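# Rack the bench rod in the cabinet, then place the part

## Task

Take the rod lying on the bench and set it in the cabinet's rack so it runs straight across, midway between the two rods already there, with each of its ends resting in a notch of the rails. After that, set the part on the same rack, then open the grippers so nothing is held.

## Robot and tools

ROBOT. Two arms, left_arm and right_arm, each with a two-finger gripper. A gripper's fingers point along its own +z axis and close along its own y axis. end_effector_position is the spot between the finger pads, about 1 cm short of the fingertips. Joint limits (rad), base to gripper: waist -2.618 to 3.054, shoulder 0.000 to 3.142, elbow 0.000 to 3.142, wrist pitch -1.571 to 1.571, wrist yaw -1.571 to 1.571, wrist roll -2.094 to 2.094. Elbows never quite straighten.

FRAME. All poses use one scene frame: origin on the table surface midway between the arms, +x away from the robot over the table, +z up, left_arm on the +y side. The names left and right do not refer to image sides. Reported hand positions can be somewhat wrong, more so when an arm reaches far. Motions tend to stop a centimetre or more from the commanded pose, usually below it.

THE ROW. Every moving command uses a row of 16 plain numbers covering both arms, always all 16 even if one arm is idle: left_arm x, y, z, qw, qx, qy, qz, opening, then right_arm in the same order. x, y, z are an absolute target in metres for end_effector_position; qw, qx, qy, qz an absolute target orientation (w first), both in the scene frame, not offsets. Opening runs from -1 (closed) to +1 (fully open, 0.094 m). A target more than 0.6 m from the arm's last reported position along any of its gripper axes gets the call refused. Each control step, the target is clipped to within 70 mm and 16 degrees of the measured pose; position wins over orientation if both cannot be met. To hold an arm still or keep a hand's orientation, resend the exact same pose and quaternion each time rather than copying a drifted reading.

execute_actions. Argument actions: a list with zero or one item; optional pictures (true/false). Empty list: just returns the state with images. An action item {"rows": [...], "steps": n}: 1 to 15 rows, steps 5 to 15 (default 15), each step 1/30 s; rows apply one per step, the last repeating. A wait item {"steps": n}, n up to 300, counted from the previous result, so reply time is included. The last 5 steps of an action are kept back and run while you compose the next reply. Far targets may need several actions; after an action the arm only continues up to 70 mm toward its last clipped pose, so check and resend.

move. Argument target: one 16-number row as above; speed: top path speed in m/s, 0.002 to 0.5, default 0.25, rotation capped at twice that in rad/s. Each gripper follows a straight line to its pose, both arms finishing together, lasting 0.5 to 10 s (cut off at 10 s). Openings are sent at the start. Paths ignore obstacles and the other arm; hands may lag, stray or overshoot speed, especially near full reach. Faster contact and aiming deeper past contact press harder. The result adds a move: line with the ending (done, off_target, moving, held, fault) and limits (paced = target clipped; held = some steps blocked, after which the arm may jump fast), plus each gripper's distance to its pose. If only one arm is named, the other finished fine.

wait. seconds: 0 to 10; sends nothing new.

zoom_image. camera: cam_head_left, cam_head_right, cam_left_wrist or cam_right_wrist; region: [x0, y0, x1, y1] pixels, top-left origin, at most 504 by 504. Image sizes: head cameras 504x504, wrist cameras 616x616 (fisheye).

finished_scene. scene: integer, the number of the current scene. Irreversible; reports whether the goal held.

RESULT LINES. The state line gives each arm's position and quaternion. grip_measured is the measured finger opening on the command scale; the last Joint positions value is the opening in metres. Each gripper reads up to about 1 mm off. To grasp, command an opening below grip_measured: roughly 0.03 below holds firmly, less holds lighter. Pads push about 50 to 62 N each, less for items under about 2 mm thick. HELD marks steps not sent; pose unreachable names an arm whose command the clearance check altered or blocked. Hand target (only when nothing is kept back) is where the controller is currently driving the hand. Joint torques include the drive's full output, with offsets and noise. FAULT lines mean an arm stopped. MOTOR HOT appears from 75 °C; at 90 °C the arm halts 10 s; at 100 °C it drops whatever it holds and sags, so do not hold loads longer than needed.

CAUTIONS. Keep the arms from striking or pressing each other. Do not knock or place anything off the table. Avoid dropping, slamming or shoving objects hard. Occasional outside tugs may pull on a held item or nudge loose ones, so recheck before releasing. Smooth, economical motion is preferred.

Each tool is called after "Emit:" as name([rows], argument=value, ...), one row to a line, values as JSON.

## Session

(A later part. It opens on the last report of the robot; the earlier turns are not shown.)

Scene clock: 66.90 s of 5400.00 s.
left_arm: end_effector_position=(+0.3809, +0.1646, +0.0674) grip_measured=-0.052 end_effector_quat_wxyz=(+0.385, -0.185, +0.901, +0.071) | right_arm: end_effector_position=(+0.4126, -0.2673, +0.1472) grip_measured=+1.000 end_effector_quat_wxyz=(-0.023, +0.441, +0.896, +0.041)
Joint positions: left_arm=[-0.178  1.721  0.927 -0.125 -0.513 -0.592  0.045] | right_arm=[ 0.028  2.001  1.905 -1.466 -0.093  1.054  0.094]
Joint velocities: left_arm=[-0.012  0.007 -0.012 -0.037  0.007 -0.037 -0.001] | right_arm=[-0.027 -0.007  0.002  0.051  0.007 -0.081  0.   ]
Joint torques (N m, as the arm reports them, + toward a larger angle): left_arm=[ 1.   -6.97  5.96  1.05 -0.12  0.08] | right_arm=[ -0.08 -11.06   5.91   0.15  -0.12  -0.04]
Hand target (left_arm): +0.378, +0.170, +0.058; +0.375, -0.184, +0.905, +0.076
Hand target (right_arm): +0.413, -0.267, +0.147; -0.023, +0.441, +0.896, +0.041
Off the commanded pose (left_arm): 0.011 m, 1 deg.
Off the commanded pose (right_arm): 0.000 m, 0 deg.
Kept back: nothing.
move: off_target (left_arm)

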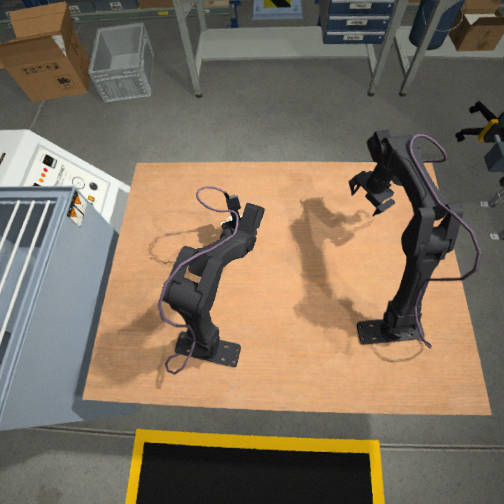

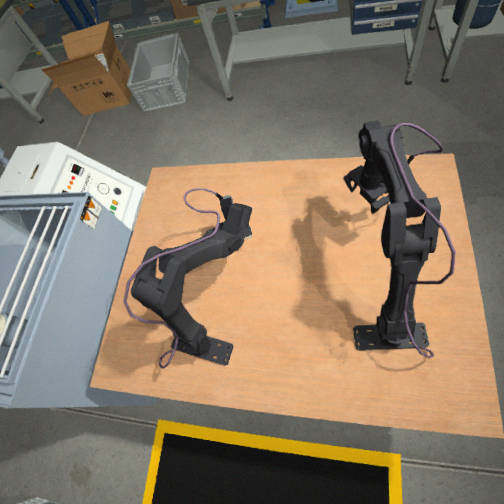

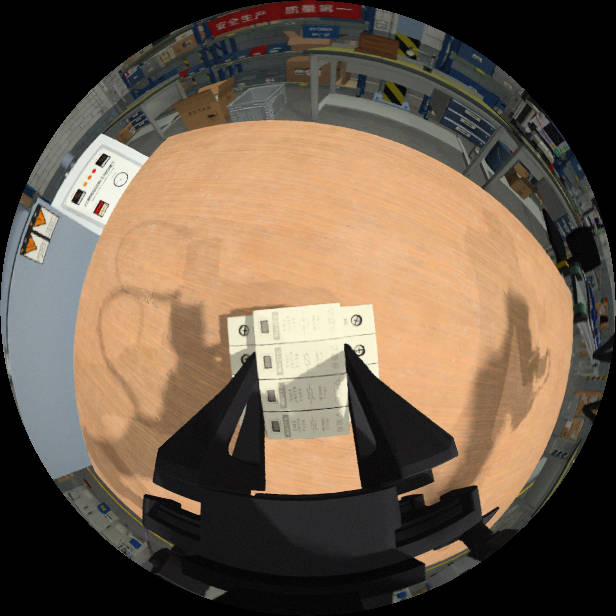

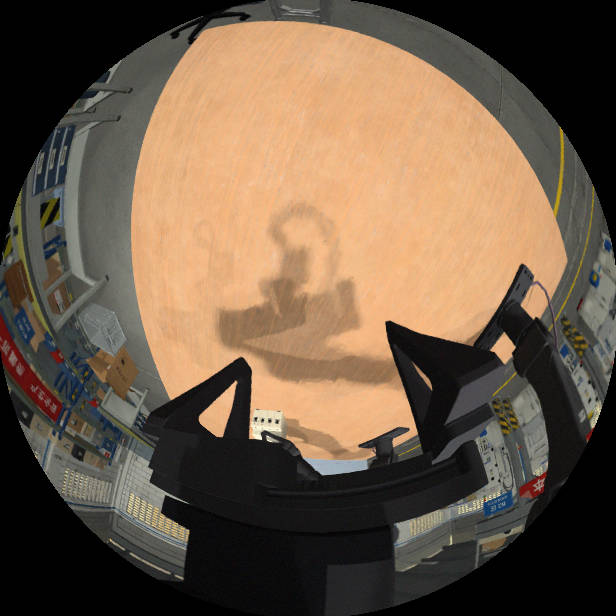

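Emit:
move(target=[0.33,0.25,0.2,0.375,-0.184,0.905,0.076,-0.1,0.4126,-0.2673,0.1472,-0.023,0.441,0.896,0.041,1], speed=0.12)

Emit:
move(target=[0.08,0.58,0.335,0.31,-0.58,0.71,0.25,-0.1,0.4126,-0.2673,0.1472,-0.023,0.441,0.896,0.041,1], speed=0.18)

Emit:
move(target=[-0.02,0.77,0.315,0.288,-0.646,0.646,0.288,-0.1,0.4126,-0.2673,0.1472,-0.023,0.441,0.896,0.041,1], speed=0.1)

Emit:
move(target=[-0.02,0.808,0.285,0.288,-0.646,0.646,0.288,-0.1,0.4126,-0.2673,0.1472,-0.023,0.441,0.896,0.041,1], speed=0.04)

Scene clock: 69.27 s of 5400.00 s.
left_arm: end_effector_position=(+0.3121, +0.2440, +0.1640) grip_measured=-0.052 end_effector_quat_wxyz=(+0.321, -0.174, +0.927, +0.080) | right_arm: end_effector_position=(+0.4126, -0.2673, +0.1472) grip_measured=+1.000 end_effector_quat_wxyz=(-0.023, +0.441, +0.896, +0.041)
Joint positions: left_arm=[ 0.059  1.326  1.033 -0.682 -0.337 -0.393  0.045] | right_arm=[ 0.028  2.001  1.905 -1.466 -0.093  1.054  0.094]
Joint velocities: left_arm=[-0.002 -0.012 -0.007 -0.066 -0.037 -0.007 -0.   ] | right_arm=[-0.002 -0.002 -0.012 -0.022  0.007 -0.022  0.   ]
Joint torques (N m, as the arm reports them, + toward a larger angle): left_arm=[ 0.75 -8.19 12.15  1.31 -0.34  0.11] | right_arm=[ -0.19 -11.23   6.05   0.12  -0.13  -0.04]
Hand target (left_arm): +0.325, +0.250, +0.200; +0.376, -0.184, +0.905, +0.077
Hand target (right_arm): +0.413, -0.267, +0.147; -0.023, +0.441, +0.896, +0.041
Off the commanded pose (left_arm): 0.041 m, 7 deg.
Off the commanded pose (right_arm): 0.000 m, 0 deg.
Kept back: nothing.
move: off_target (left_arm)

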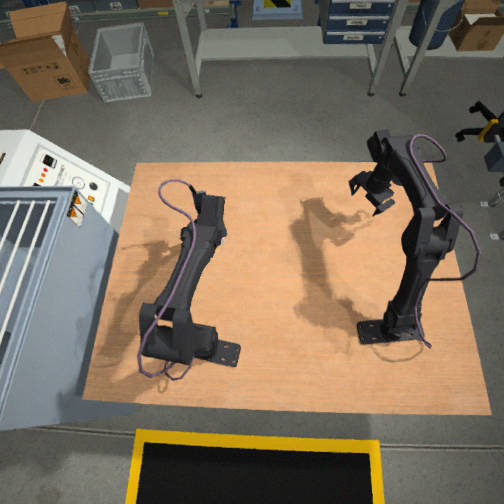

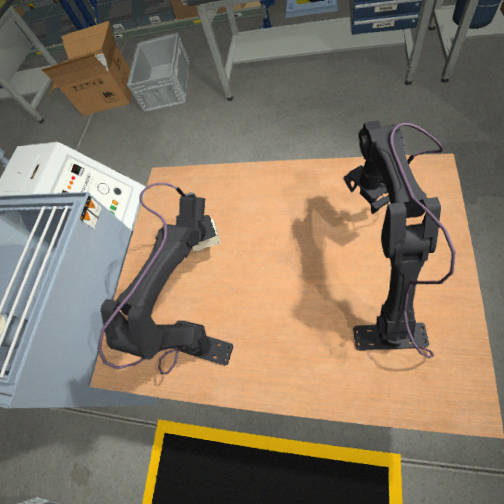

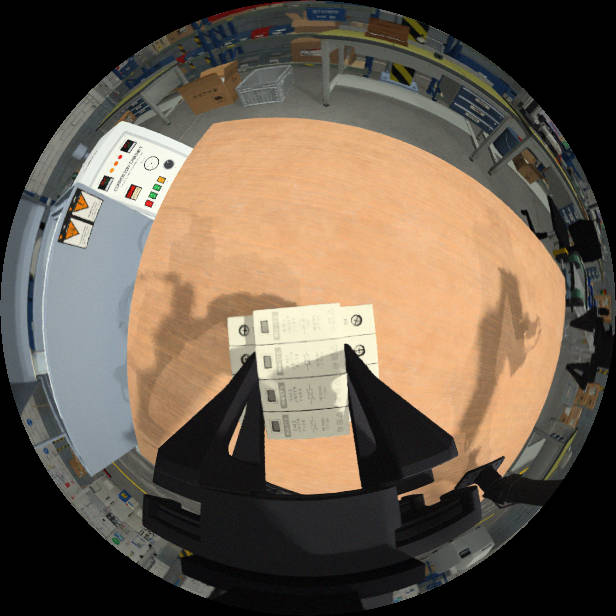

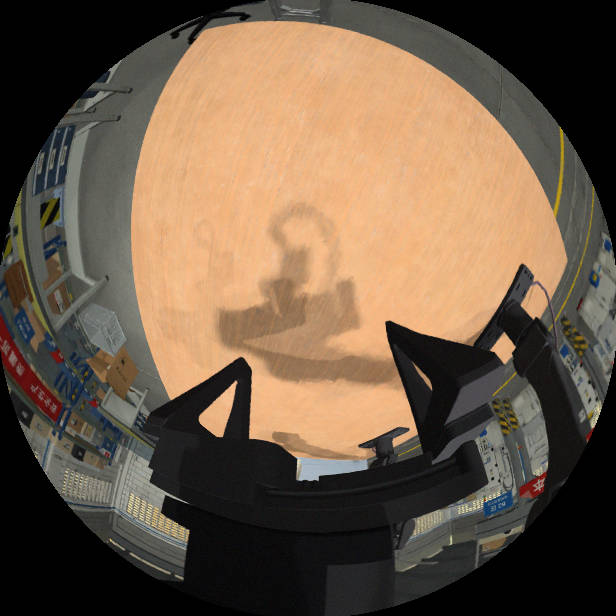

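Scene clock: 72.60 s of 5400.00 s.
left_arm: end_effector_position=(+0.0744, +0.5622, +0.3045) grip_measured=-0.052 end_effector_quat_wxyz=(-0.268, +0.589, -0.729, -0.226) | right_arm: end_effector_position=(+0.4126, -0.2673, +0.1472) grip_measured=+1.000 end_effector_quat_wxyz=(-0.023, +0.441, +0.896, +0.041)
Joint positions: left_arm=[ 1.376  1.367  1.602 -1.1   -0.123 -0.123  0.045] | right_arm=[ 0.028  2.001  1.905 -1.466 -0.093  1.054  0.094]
Joint velocities: left_arm=[-0.032  0.007 -0.002 -0.066  0.051 -0.081  0.   ] | right_arm=[ 0.002 -0.002  0.007 -0.022 -0.037 -0.007  0.   ]
Joint torques (N m, as the arm reports them, + toward a larger angle): left_arm=[ 0.63 -5.69 11.96  1.56 -0.07  0.09] | right_arm=[ -0.1  -11.27   5.97   0.12  -0.1    0.01]
Hand target (left_arm): +0.075, +0.573, +0.336; +0.310, -0.578, +0.710, +0.255
Hand target (right_arm): +0.413, -0.267, +0.147; -0.023, +0.441, +0.896, +0.041
Off the commanded pose (left_arm): 0.036 m, 6 deg.
Off the commanded pose (right_arm): 0.000 m, 0 deg.
Kept back: nothing.
move: off_target (left_arm)

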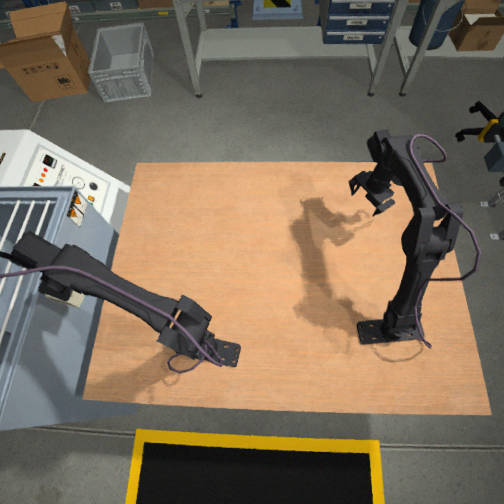

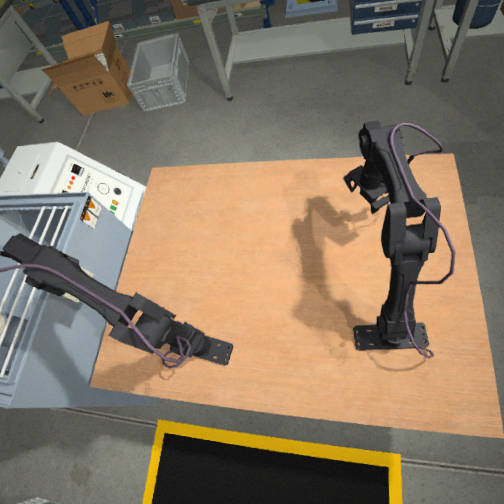

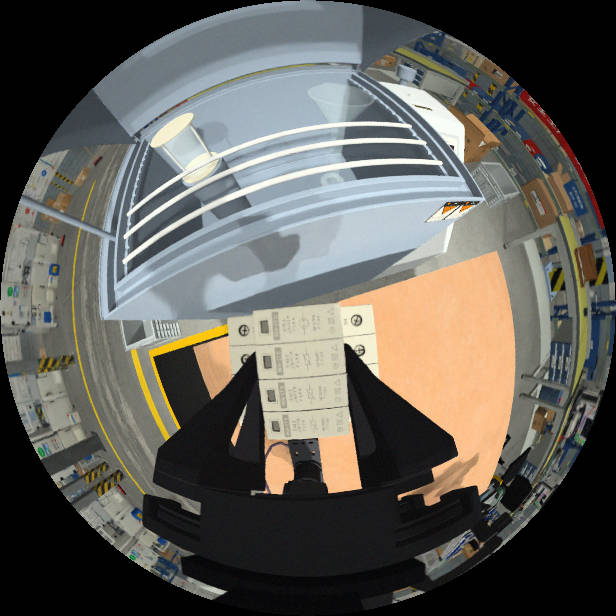

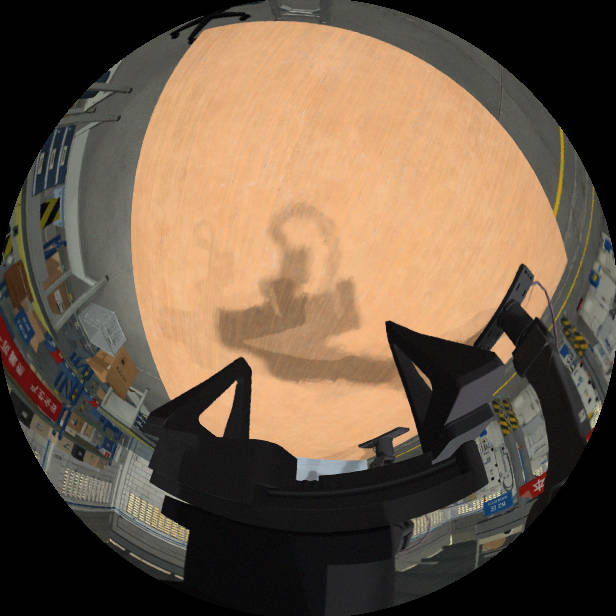

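Scene clock: 75.23 s of 5400.00 s.
left_arm: end_effector_position=(-0.0189, +0.7569, +0.2768) grip_measured=-0.052 end_effector_quat_wxyz=(-0.245, +0.661, -0.663, -0.250) | right_arm: end_effector_position=(+0.4126, -0.2673, +0.1472) grip_measured=+1.000 end_effector_quat_wxyz=(-0.023, +0.441, +0.896, +0.041)
Joint positions: left_arm=[ 1.713  2.041  2.254 -1.068 -0.034 -0.027  0.045] | right_arm=[ 0.028  2.001  1.905 -1.466 -0.093  1.054  0.094]
Joint velocities: left_arm=[ 0.012 -0.007  0.042 -0.037 -0.007 -0.037 -0.001] | right_arm=[ 0.002  0.007 -0.002 -0.066 -0.037 -0.051  0.   ]
Joint torques (N m, as the arm reports them, + toward a larger angle): left_arm=[  0.69 -13.    11.95   1.57   0.04   0.07] | right_arm=[ -0.36 -11.27   5.74   0.15  -0.12  -0.02]
Hand target (left_arm): -0.023, +0.765, +0.317; -0.286, +0.645, -0.646, -0.290
Hand target (right_arm): +0.413, -0.267, +0.147; -0.023, +0.441, +0.896, +0.041
Off the commanded pose (left_arm): 0.040 m, 7 deg.
Off the commanded pose (right_arm): 0.000 m, 0 deg.
Kept back: nothing.
move: off_target (left_arm)

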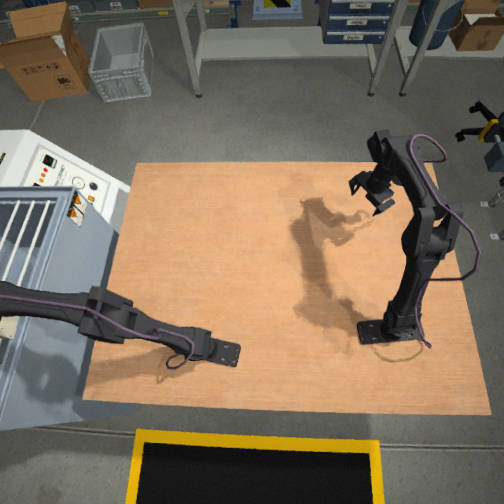

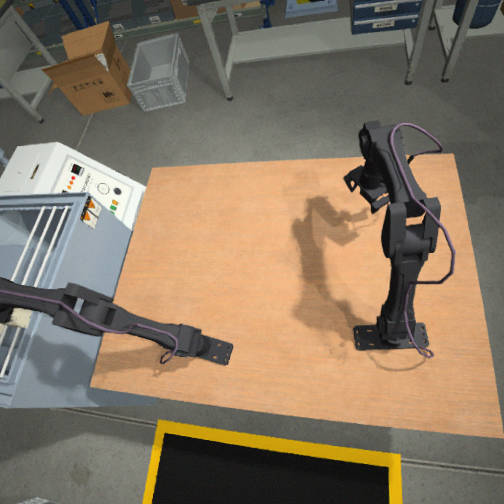

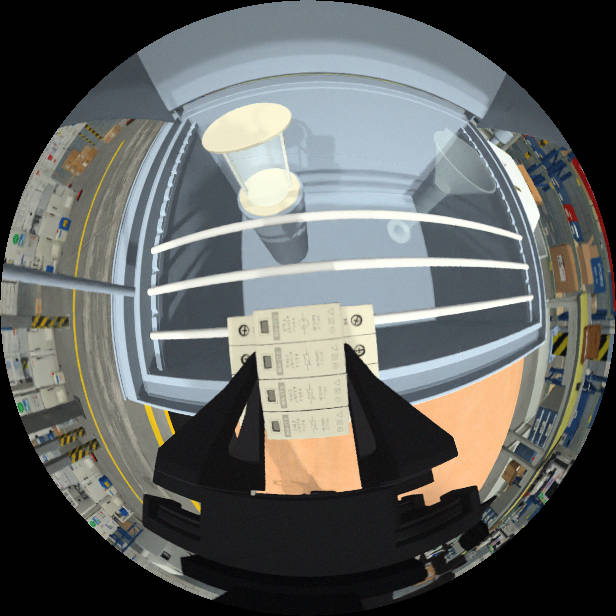

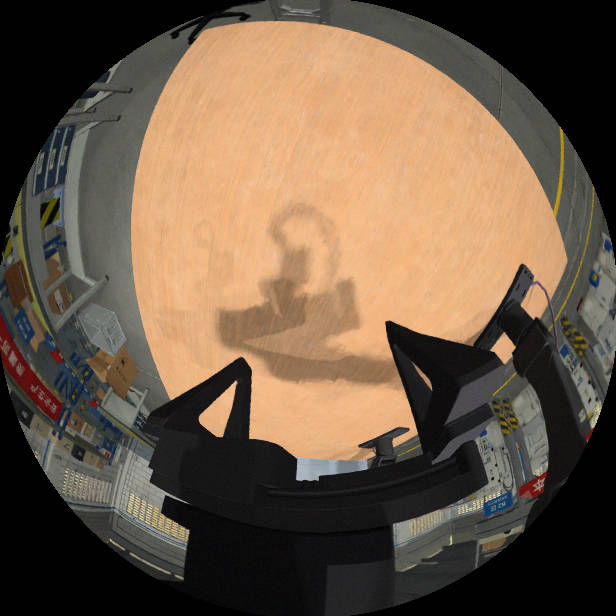

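Scene clock: 77.03 s of 5400.00 s.
left_arm: end_effector_position=(-0.0158, +0.7918, +0.2570) grip_measured=-0.053 end_effector_quat_wxyz=(-0.254, +0.659, -0.661, -0.252) | right_arm: end_effector_position=(+0.4126, -0.2673, +0.1472) grip_measured=+1.000 end_effector_quat_wxyz=(-0.023, +0.441, +0.896, +0.041)
Joint positions: left_arm=[ 1.713  2.172  2.364 -1.031 -0.025 -0.029  0.045] | right_arm=[ 0.028  2.001  1.905 -1.466 -0.093  1.054  0.094]
Joint velocities: left_arm=[ 0.002  0.007  0.012  0.007  0.022  0.066 -0.001] | right_arm=[ 0.007 -0.007  0.007 -0.007  0.022  0.051  0.   ]
Joint torques (N m, as the arm reports them, + toward a larger angle): left_arm=[  0.71 -12.53  11.14   1.63  -0.01   0.08] | right_arm=[ -0.24 -11.36   5.79   0.11  -0.09   0.  ]
Hand target (left_arm): -0.021, +0.805, +0.286; -0.287, +0.646, -0.646, -0.289
Hand target (right_arm): +0.413, -0.267, +0.147; -0.023, +0.441, +0.896, +0.041
Off the commanded pose (left_arm): 0.033 m, 6 deg.
Off the commanded pose (right_arm): 0.000 m, 0 deg.
Kept back: nothing.
move: off_target (left_arm)

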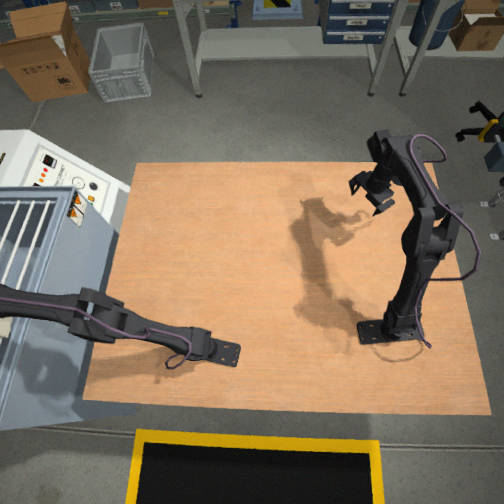

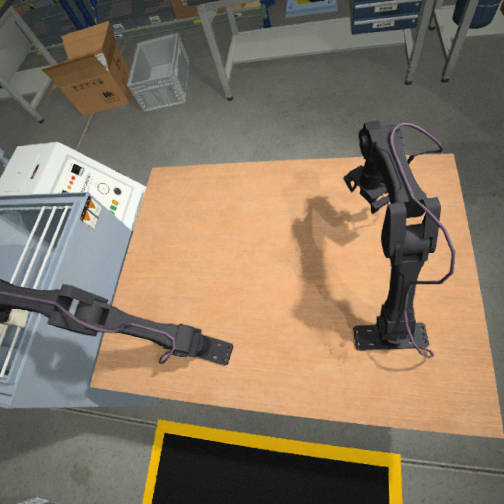

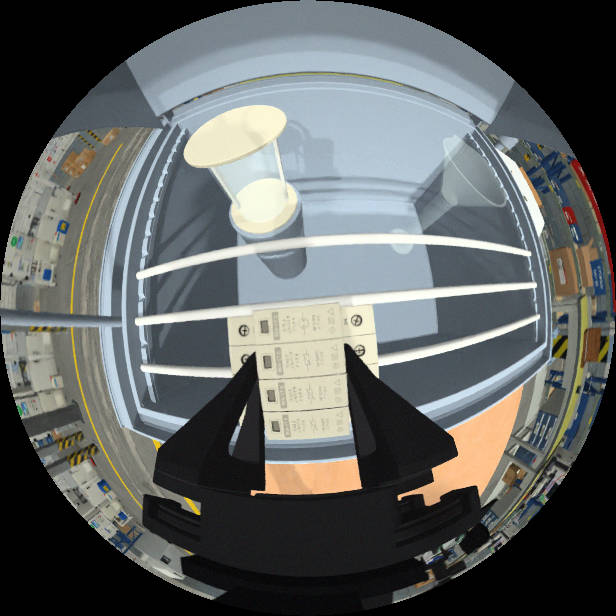

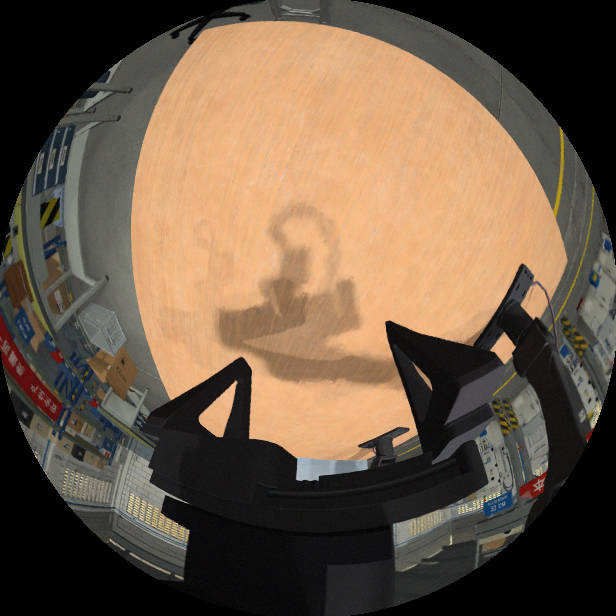

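Emit:
execute_actions([
  {"rows":[[-0.02,0.803,0.292,0.293,-0.644,0.644,0.293,-0.1,0.4126,-0.2673,0.1472,-0.023,0.441,0.896,0.041,1],[-0.02,0.803,0.297,0.297,-0.642,0.642,0.297,-0.1,0.4126,-0.2673,0.1472,-0.023,0.441,0.896,0.041,1],[-0.02,0.803,0.302,0.3,-0.64,0.64,0.3,-0.1,0.4126,-0.2673,0.1472,-0.023,0.441,0.896,0.041,1],[-0.02,0.803,0.307,0.305,-0.638,0.638,0.305,-0.1,0.4126,-0.2673,0.1472,-0.023,0.441,0.896,0.041,1],[-0.02,0.803,0.312,0.31,-0.636,0.636,0.31,-0.1,0.4126,-0.2673,0.1472,-0.023,0.441,0.896,0.041,1],[-0.02,0.803,0.317,0.315,-0.633,0.633,0.315,-0.1,0.4126,-0.2673,0.1472,-0.023,0.441,0.896,0.041,1],[-0.02,0.803,0.322,0.321,-0.63,0.63,0.321,-0.1,0.4126,-0.2673,0.1472,-0.023,0.441,0.896,0.041,1]]},
])

Emit:
wait(seconds=0.5)

Scene clock: 77.67 s of 5400.00 s.
left_arm: end_effector_position=(-0.0161, +0.7861, +0.2620) grip_measured=-0.053 end_effector_quat_wxyz=(-0.258, +0.658, -0.660, -0.256) | right_arm: end_effector_position=(+0.4126, -0.2673, +0.1472) grip_measured=+1.000 end_effector_quat_wxyz=(-0.023, +0.441, +0.896, +0.041)
Joint positions: left_arm=[ 1.713  2.131  2.311 -1.007 -0.025 -0.029  0.045] | right_arm=[ 0.028  2.001  1.905 -1.466 -0.093  1.054  0.094]
Joint velocities: left_arm=[-0.017 -0.159 -0.129 -0.007 -0.007  0.022 -0.001] | right_arm=[ 0.002 -0.012 -0.007  0.022 -0.022 -0.022  0.   ]
Joint torques (N m, as the arm reports them, + toward a larger angle): left_arm=[  0.41 -16.48   9.33   2.    -0.07   0.09] | right_arm=[ -0.14 -11.36   5.83   0.13  -0.08   0.04]
Steps of this call (steps 1 to 9: nothing new was sent; steps 10 to 19: the first 10 steps of this action). Readings (end_effector_position):
10: left_arm (-0.0158, +0.7920, +0.2571) | right_arm (+0.4126, -0.2673, +0.1472)
11: left_arm (-0.0158, +0.7921, +0.2572) | right_arm (+0.4126, -0.2673, +0.1472)
13: left_arm (-0.0159, +0.7922, +0.2578) | right_arm (+0.4126, -0.2673, +0.1472)
17: left_arm (-0.0160, +0.7886, +0.2595) | right_arm (+0.4126, -0.2673, +0.1472)
19: the state above

Scene clock: 78.33 s of 5400.00 s.
left_arm: end_effector_position=(-0.0160, +0.7879, +0.2727) grip_measured=-0.053 end_effector_quat_wxyz=(-0.270, +0.653, -0.655, -0.267) | right_arm: end_effector_position=(+0.4126, -0.2673, +0.1472) grip_measured=+1.000 end_effector_quat_wxyz=(-0.023, +0.441, +0.896, +0.041)
Joint positions: left_arm=[ 1.713  2.116  2.307 -0.983 -0.025 -0.029  0.045] | right_arm=[ 0.028  2.001  1.905 -1.466 -0.093  1.054  0.094]
Joint velocities: left_arm=[-0.007  0.002  0.002  0.022 -0.11  -0.007 -0.   ] | right_arm=[-0.007 -0.012 -0.017 -0.081 -0.037  0.095  0.   ]
Joint torques (N m, as the arm reports them, + toward a larger angle): left_arm=[  0.44 -15.78   9.28   1.95  -0.08   0.1 ] | right_arm=[ -0.26 -11.26   5.97   0.16  -0.1   -0.04]
Hand target (left_arm): -0.020, +0.796, +0.323; -0.318, +0.631, -0.631, -0.321
Hand target (right_arm): +0.413, -0.267, +0.147; -0.023, +0.441, +0.896, +0.041
Off the commanded pose (left_arm): 0.052 m, 9 deg.
Off the commanded pose (right_arm): 0.000 m, 0 deg.
Kept back: nothing.
Steps of this call (steps 1 to 5: the last 5 steps of your previous action; steps 6 to 20: nothing new was sent). Readings (end_effector_position):
1: left_arm (-0.0161, +0.7855, +0.2640) | right_arm (+0.4126, -0.2673, +0.1472)
2: left_arm (-0.0162, +0.7853, +0.2660) | right_arm (+0.4126, -0.2673, +0.1472)
4: left_arm (-0.0161, +0.7859, +0.2697) | right_arm (+0.4126, -0.2673, +0.1472)
8: left_arm (-0.0160, +0.7878, +0.2726) | right_arm (+0.4126, -0.2673, +0.1472)
20: the state above

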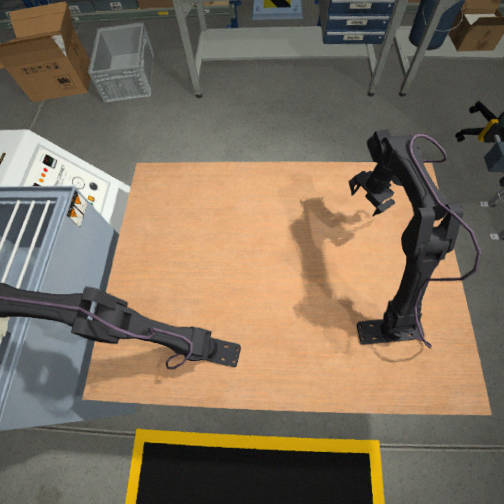

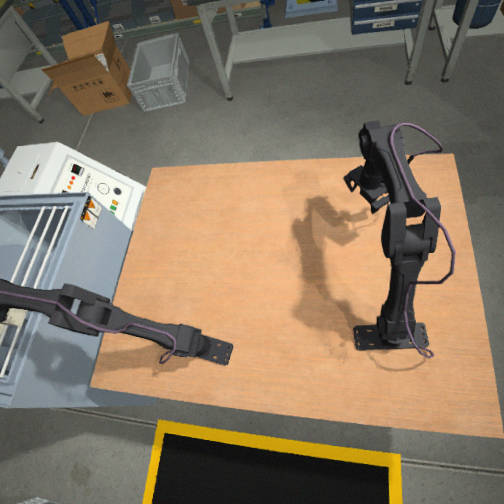

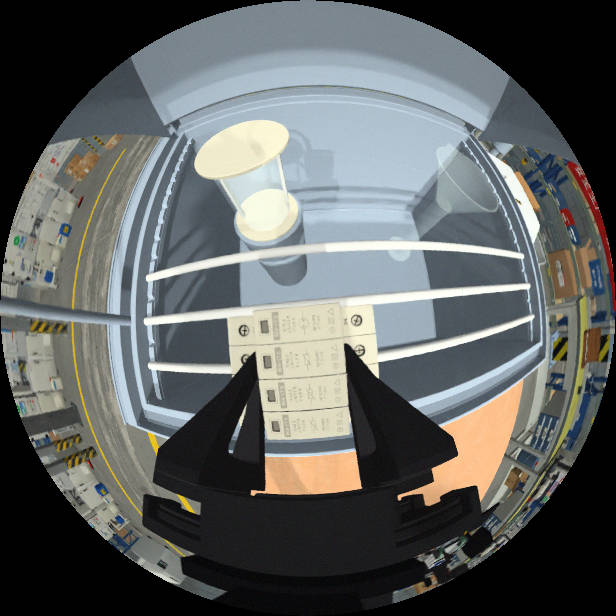

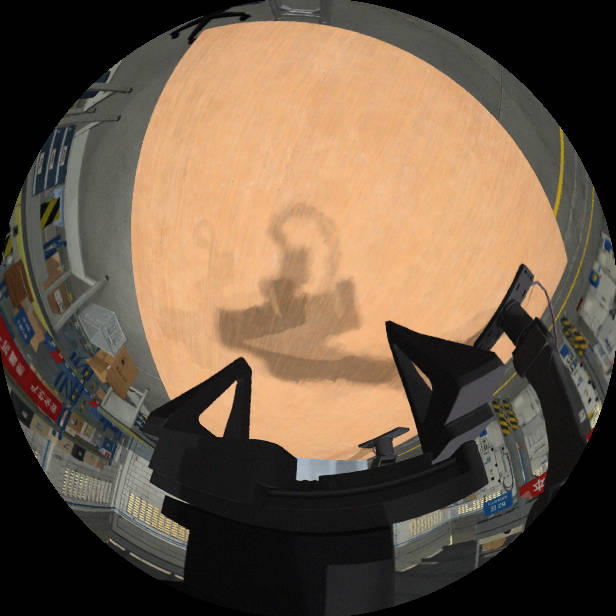

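Emit:
execute_actions([
  {"rows":[[-0.02,0.806,0.322,0.321,-0.63,0.63,0.321,-0.1,0.4126,-0.2673,0.1472,-0.023,0.441,0.896,0.041,1],[-0.02,0.809,0.322,0.321,-0.63,0.63,0.321,-0.1,0.4126,-0.2673,0.1472,-0.023,0.441,0.896,0.041,1],[-0.02,0.812,0.322,0.321,-0.63,0.63,0.321,-0.1,0.4126,-0.2673,0.1472,-0.023,0.441,0.896,0.041,1],[-0.02,0.815,0.322,0.321,-0.63,0.63,0.321,-0.1,0.4126,-0.2673,0.1472,-0.023,0.441,0.896,0.041,1],[-0.02,0.818,0.322,0.321,-0.63,0.63,0.321,-0.1,0.4126,-0.2673,0.1472,-0.023,0.441,0.896,0.041,1],[-0.02,0.821,0.322,0.321,-0.63,0.63,0.321,-0.1,0.4126,-0.2673,0.1472,-0.023,0.441,0.896,0.041,1],[-0.02,0.824,0.322,0.321,-0.63,0.63,0.321,-0.1,0.4126,-0.2673,0.1472,-0.023,0.441,0.896,0.041,1],[-0.02,0.828,0.322,0.321,-0.63,0.63,0.321,-0.1,0.4126,-0.2673,0.1472,-0.023,0.441,0.896,0.041,1]]},
])

Emit:
wait(seconds=0.5)

Scene clock: 78.93 s of 5400.00 s.
left_arm: end_effector_position=(-0.0150, +0.8131, +0.2848) grip_measured=-0.053 end_effector_quat_wxyz=(-0.290, +0.645, -0.647, -0.285) | right_arm: end_effector_position=(+0.4126, -0.2673, +0.1472) grip_measured=+1.000 end_effector_quat_wxyz=(-0.023, +0.441, +0.896, +0.041)
Joint positions: left_arm=[ 1.713  2.227  2.498 -1.004 -0.025 -0.029  0.045] | right_arm=[ 0.028  2.001  1.905 -1.466 -0.093  1.054  0.094]
Joint velocities: left_arm=[ 0.012  0.501  0.784 -0.095  0.007 -0.022 -0.001] | right_arm=[-0.002 -0.022 -0.007  0.066 -0.066  0.081  0.   ]
Joint torques (N m, as the arm reports them, + toward a larger angle): left_arm=[  0.68 -14.49  11.08   1.57  -0.04   0.1 ] | right_arm=[ -0.22 -11.2    5.76   0.14  -0.1    0.04]
Steps of this call (steps 1 to 8: nothing new was sent; steps 9 to 18: the first 10 steps of this action). Readings (end_effector_position):
9: left_arm (-0.0160, +0.7879, +0.2727) | right_arm (+0.4126, -0.2673, +0.1472)
10: left_arm (-0.0160, +0.7880, +0.2732) | right_arm (+0.4126, -0.2673, +0.1472)
12: left_arm (-0.0159, +0.7904, +0.2747) | right_arm (+0.4126, -0.2673, +0.1472)
16: left_arm (-0.0153, +0.8045, +0.2822) | right_arm (+0.4126, -0.2673, +0.1472)
18: the state above

Scene clock: 79.60 s of 5400.00 s.
left_arm: end_effector_position=(-0.0148, +0.8175, +0.2751) grip_measured=-0.053 end_effector_quat_wxyz=(-0.279, +0.649, -0.652, -0.276) | right_arm: end_effector_position=(+0.4126, -0.2673, +0.1472) grip_measured=+1.000 end_effector_quat_wxyz=(-0.023, +0.441, +0.896, +0.041)
Joint positions: left_arm=[ 1.713  2.298  2.605 -1.071 -0.025 -0.028  0.045] | right_arm=[ 0.028  2.001  1.905 -1.466 -0.093  1.054  0.094]
Joint velocities: left_arm=[ 0.007  0.002 -0.012  0.007 -0.066 -0.081 -0.001] | right_arm=[-0.007 -0.002 -0.002 -0.051 -0.007  0.066  0.   ]
Joint torques (N m, as the arm reports them, + toward a larger angle): left_arm=[  0.67 -15.18  11.9    1.7   -0.05   0.1 ] | right_arm=[ -0.21 -11.21   5.84   0.11  -0.08  -0.04]
Hand target (left_arm): -0.021, +0.824, +0.322; -0.321, +0.629, -0.630, -0.323
Hand target (right_arm): +0.413, -0.267, +0.147; -0.023, +0.441, +0.896, +0.041
Off the commanded pose (left_arm): 0.048 m, 8 deg.
Off the commanded pose (right_arm): 0.000 m, 0 deg.
Kept back: nothing.
Steps of this call (steps 1 to 5: the last 5 steps of your previous action; steps 6 to 20: nothing new was sent). Readings (end_effector_position):
1: left_arm (-0.0148, +0.8163, +0.2852) | right_arm (+0.4126, -0.2673, +0.1472)
2: left_arm (-0.0147, +0.8187, +0.2849) | right_arm (+0.4126, -0.2673, +0.1472)
4: left_arm (-0.0146, +0.8212, +0.2825) | right_arm (+0.4126, -0.2673, +0.1472)
8: left_arm (-0.0147, +0.8204, +0.2769) | right_arm (+0.4126, -0.2673, +0.1472)
20: the state above

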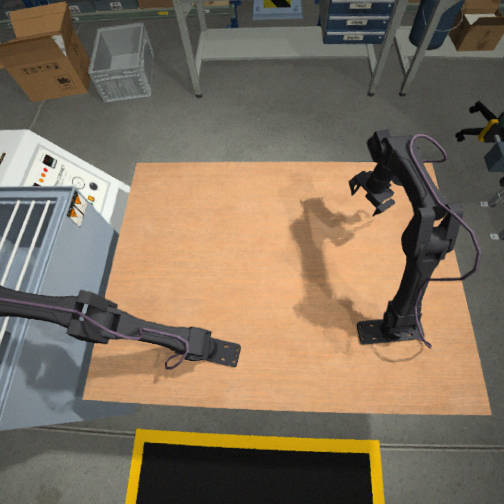

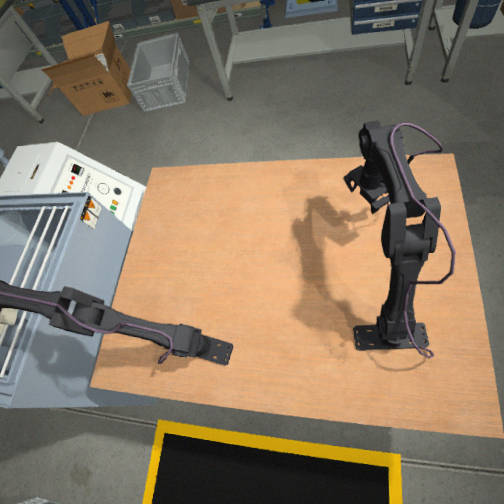

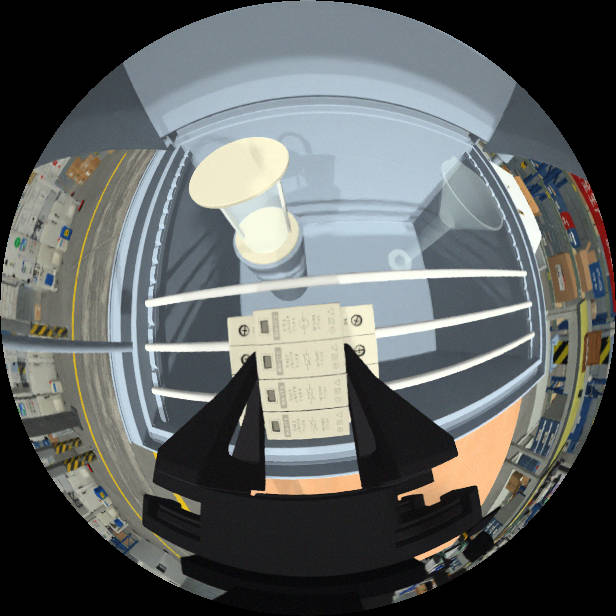

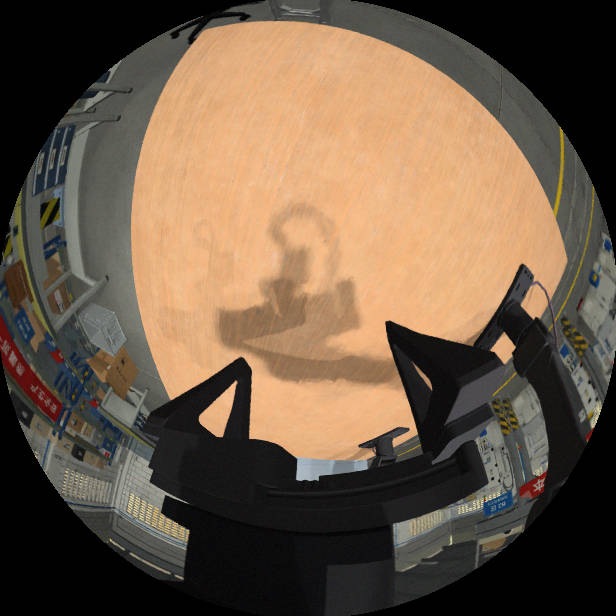

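Emit:
execute_actions([
  {"rows":[[-0.02,0.827,0.319,0.321,-0.63,0.63,0.321,-0.1,0.4126,-0.2673,0.1472,-0.023,0.441,0.896,0.041,1],[-0.02,0.827,0.316,0.321,-0.63,0.63,0.321,-0.1,0.4126,-0.2673,0.1472,-0.023,0.441,0.896,0.041,1],[-0.02,0.826,0.314,0.321,-0.63,0.63,0.321,-0.1,0.4126,-0.2673,0.1472,-0.023,0.441,0.896,0.041,1],[-0.02,0.826,0.312,0.321,-0.63,0.63,0.321,-0.1,0.4126,-0.2673,0.1472,-0.023,0.441,0.896,0.041,1],[-0.02,0.825,0.31,0.321,-0.63,0.63,0.321,-0.1,0.4126,-0.2673,0.1472,-0.023,0.441,0.896,0.041,1],[-0.02,0.825,0.308,0.321,-0.63,0.63,0.321,-0.1,0.4126,-0.2673,0.1472,-0.023,0.441,0.896,0.041,1],[-0.02,0.825,0.306,0.321,-0.63,0.63,0.321,-0.1,0.4126,-0.2673,0.1472,-0.023,0.441,0.896,0.041,1],[-0.02,0.825,0.304,0.321,-0.63,0.63,0.321,-0.1,0.4126,-0.2673,0.1472,-0.023,0.441,0.896,0.041,1],[-0.02,0.825,0.302,0.321,-0.63,0.63,0.321,-0.1,0.4126,-0.2673,0.1472,-0.023,0.441,0.896,0.041,1],[-0.02,0.825,0.3,0.321,-0.63,0.63,0.321,-0.1,0.4126,-0.2673,0.1472,-0.023,0.441,0.896,0.041,1]]},
])

Emit:
wait(seconds=0.5)

Scene clock: 80.43 s of 5400.00 s.
left_arm: end_effector_position=(-0.0151, +0.8111, +0.2596) grip_measured=-0.053 end_effector_quat_wxyz=(-0.269, +0.653, -0.656, -0.267) | right_arm: end_effector_position=(+0.4126, -0.2673, +0.1472) grip_measured=+1.000 end_effector_quat_wxyz=(-0.023, +0.441, +0.896, +0.041)
Joint positions: left_arm=[ 1.713  2.233  2.443 -1.003 -0.025 -0.028  0.044] | right_arm=[ 0.028  2.001  1.905 -1.466 -0.093  1.054  0.094]
Joint velocities: left_arm=[-0.012 -0.31  -0.628  0.432  0.007 -0.007 -0.   ] | right_arm=[-0.002 -0.012  0.007  0.066 -0.022 -0.007  0.   ]
Joint torques (N m, as the arm reports them, + toward a larger angle): left_arm=[  0.58 -15.79   8.44   1.71  -0.05   0.09] | right_arm=[ -0.2  -11.24   5.86   0.12  -0.1   -0.04]
Steps of this call (steps 1 to 15: nothing new was sent; steps 16 to 25: the first 10 steps of this action). Readings (end_effector_position):
16: left_arm (-0.0148, +0.8174, +0.2750) | right_arm (+0.4126, -0.2673, +0.1472)
17: left_arm (-0.0148, +0.8175, +0.2739) | right_arm (+0.4126, -0.2673, +0.1472)
19: left_arm (-0.0148, +0.8166, +0.2705) | right_arm (+0.4126, -0.2673, +0.1472)
23: left_arm (-0.0150, +0.8132, +0.2613) | right_arm (+0.4126, -0.2673, +0.1472)
25: the state above

Scene clock: 81.10 s of 5400.00 s.
left_arm: end_effector_position=(-0.0151, +0.8138, +0.2598) grip_measured=-0.053 end_effector_quat_wxyz=(-0.279, +0.649, -0.652, -0.277) | right_arm: end_effector_position=(+0.4126, -0.2673, +0.1472) grip_measured=+1.000 end_effector_quat_wxyz=(-0.023, +0.441, +0.896, +0.041)
Joint positions: left_arm=[ 1.713  2.199  2.363 -0.928 -0.026 -0.026  0.044] | right_arm=[ 0.028  2.001  1.905 -1.466 -0.093  1.054  0.094]
Joint velocities: left_arm=[-0.002  0.002  0.002  0.007  0.007 -0.007 -0.   ] | right_arm=[-0.002  0.007 -0.002  0.022 -0.007  0.11   0.   ]
Joint torques (N m, as the arm reports them, + toward a larger angle): left_arm=[  0.59 -15.98   8.57   1.84  -0.05   0.08] | right_arm=[ -0.12 -11.19   5.89   0.13  -0.1   -0.02]
Hand target (left_arm): -0.020, +0.821, +0.301; -0.317, +0.631, -0.631, -0.320
Hand target (right_arm): +0.413, -0.267, +0.147; -0.023, +0.441, +0.896, +0.041
Off the commanded pose (left_arm): 0.042 m, 8 deg.
Off the commanded pose (right_arm): 0.000 m, 0 deg.
Kept back: nothing.
Steps of this call (steps 1 to 5: the last 5 steps of your previous action; steps 6 to 20: nothing new was sent). Readings (end_effector_position):
1: left_arm (-0.0151, +0.8108, +0.2598) | right_arm (+0.4126, -0.2673, +0.1472)
2: left_arm (-0.0152, +0.8107, +0.2597) | right_arm (+0.4126, -0.2673, +0.1472)
4: left_arm (-0.0152, +0.8107, +0.2597) | right_arm (+0.4126, -0.2673, +0.1472)
8: left_arm (-0.0151, +0.8121, +0.2597) | right_arm (+0.4126, -0.2673, +0.1472)
20: the state above

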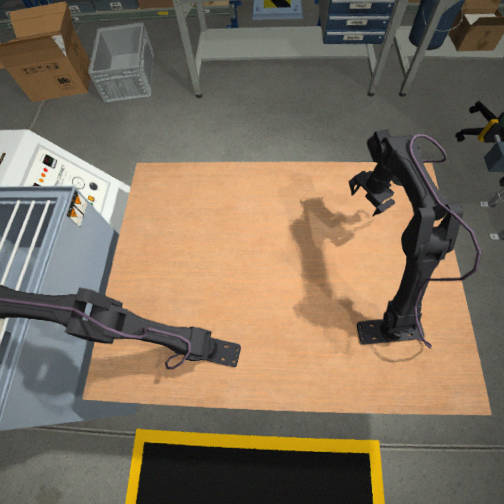

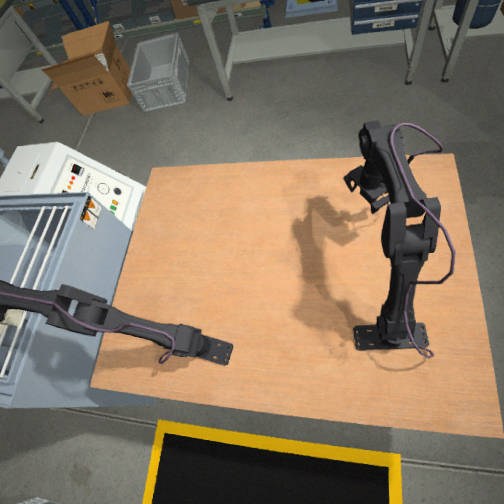

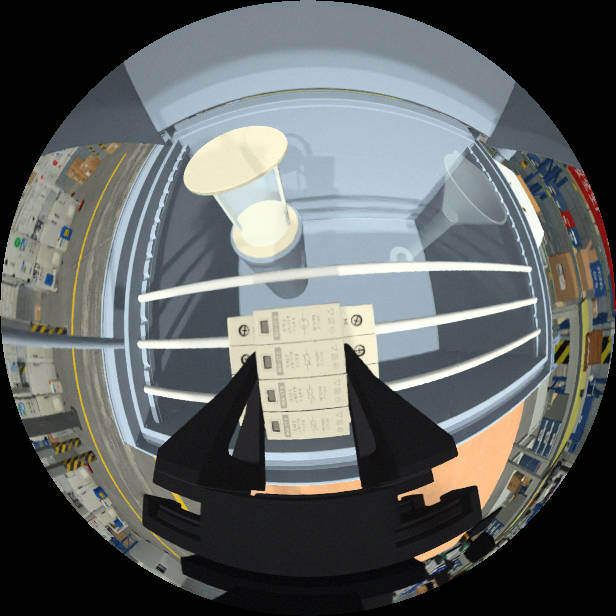

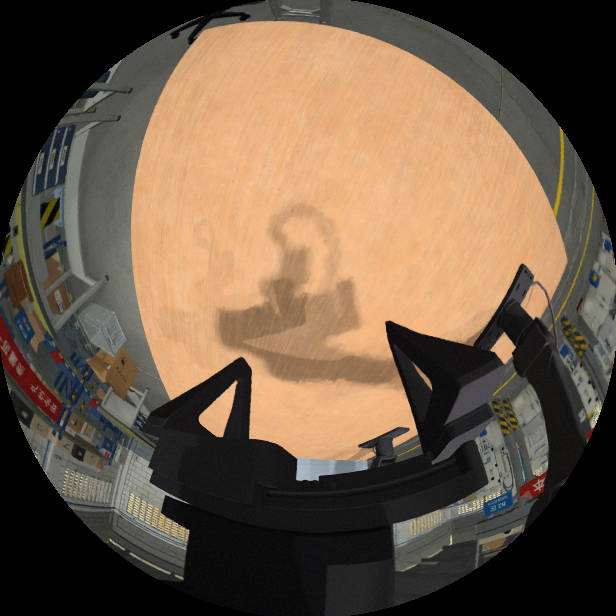

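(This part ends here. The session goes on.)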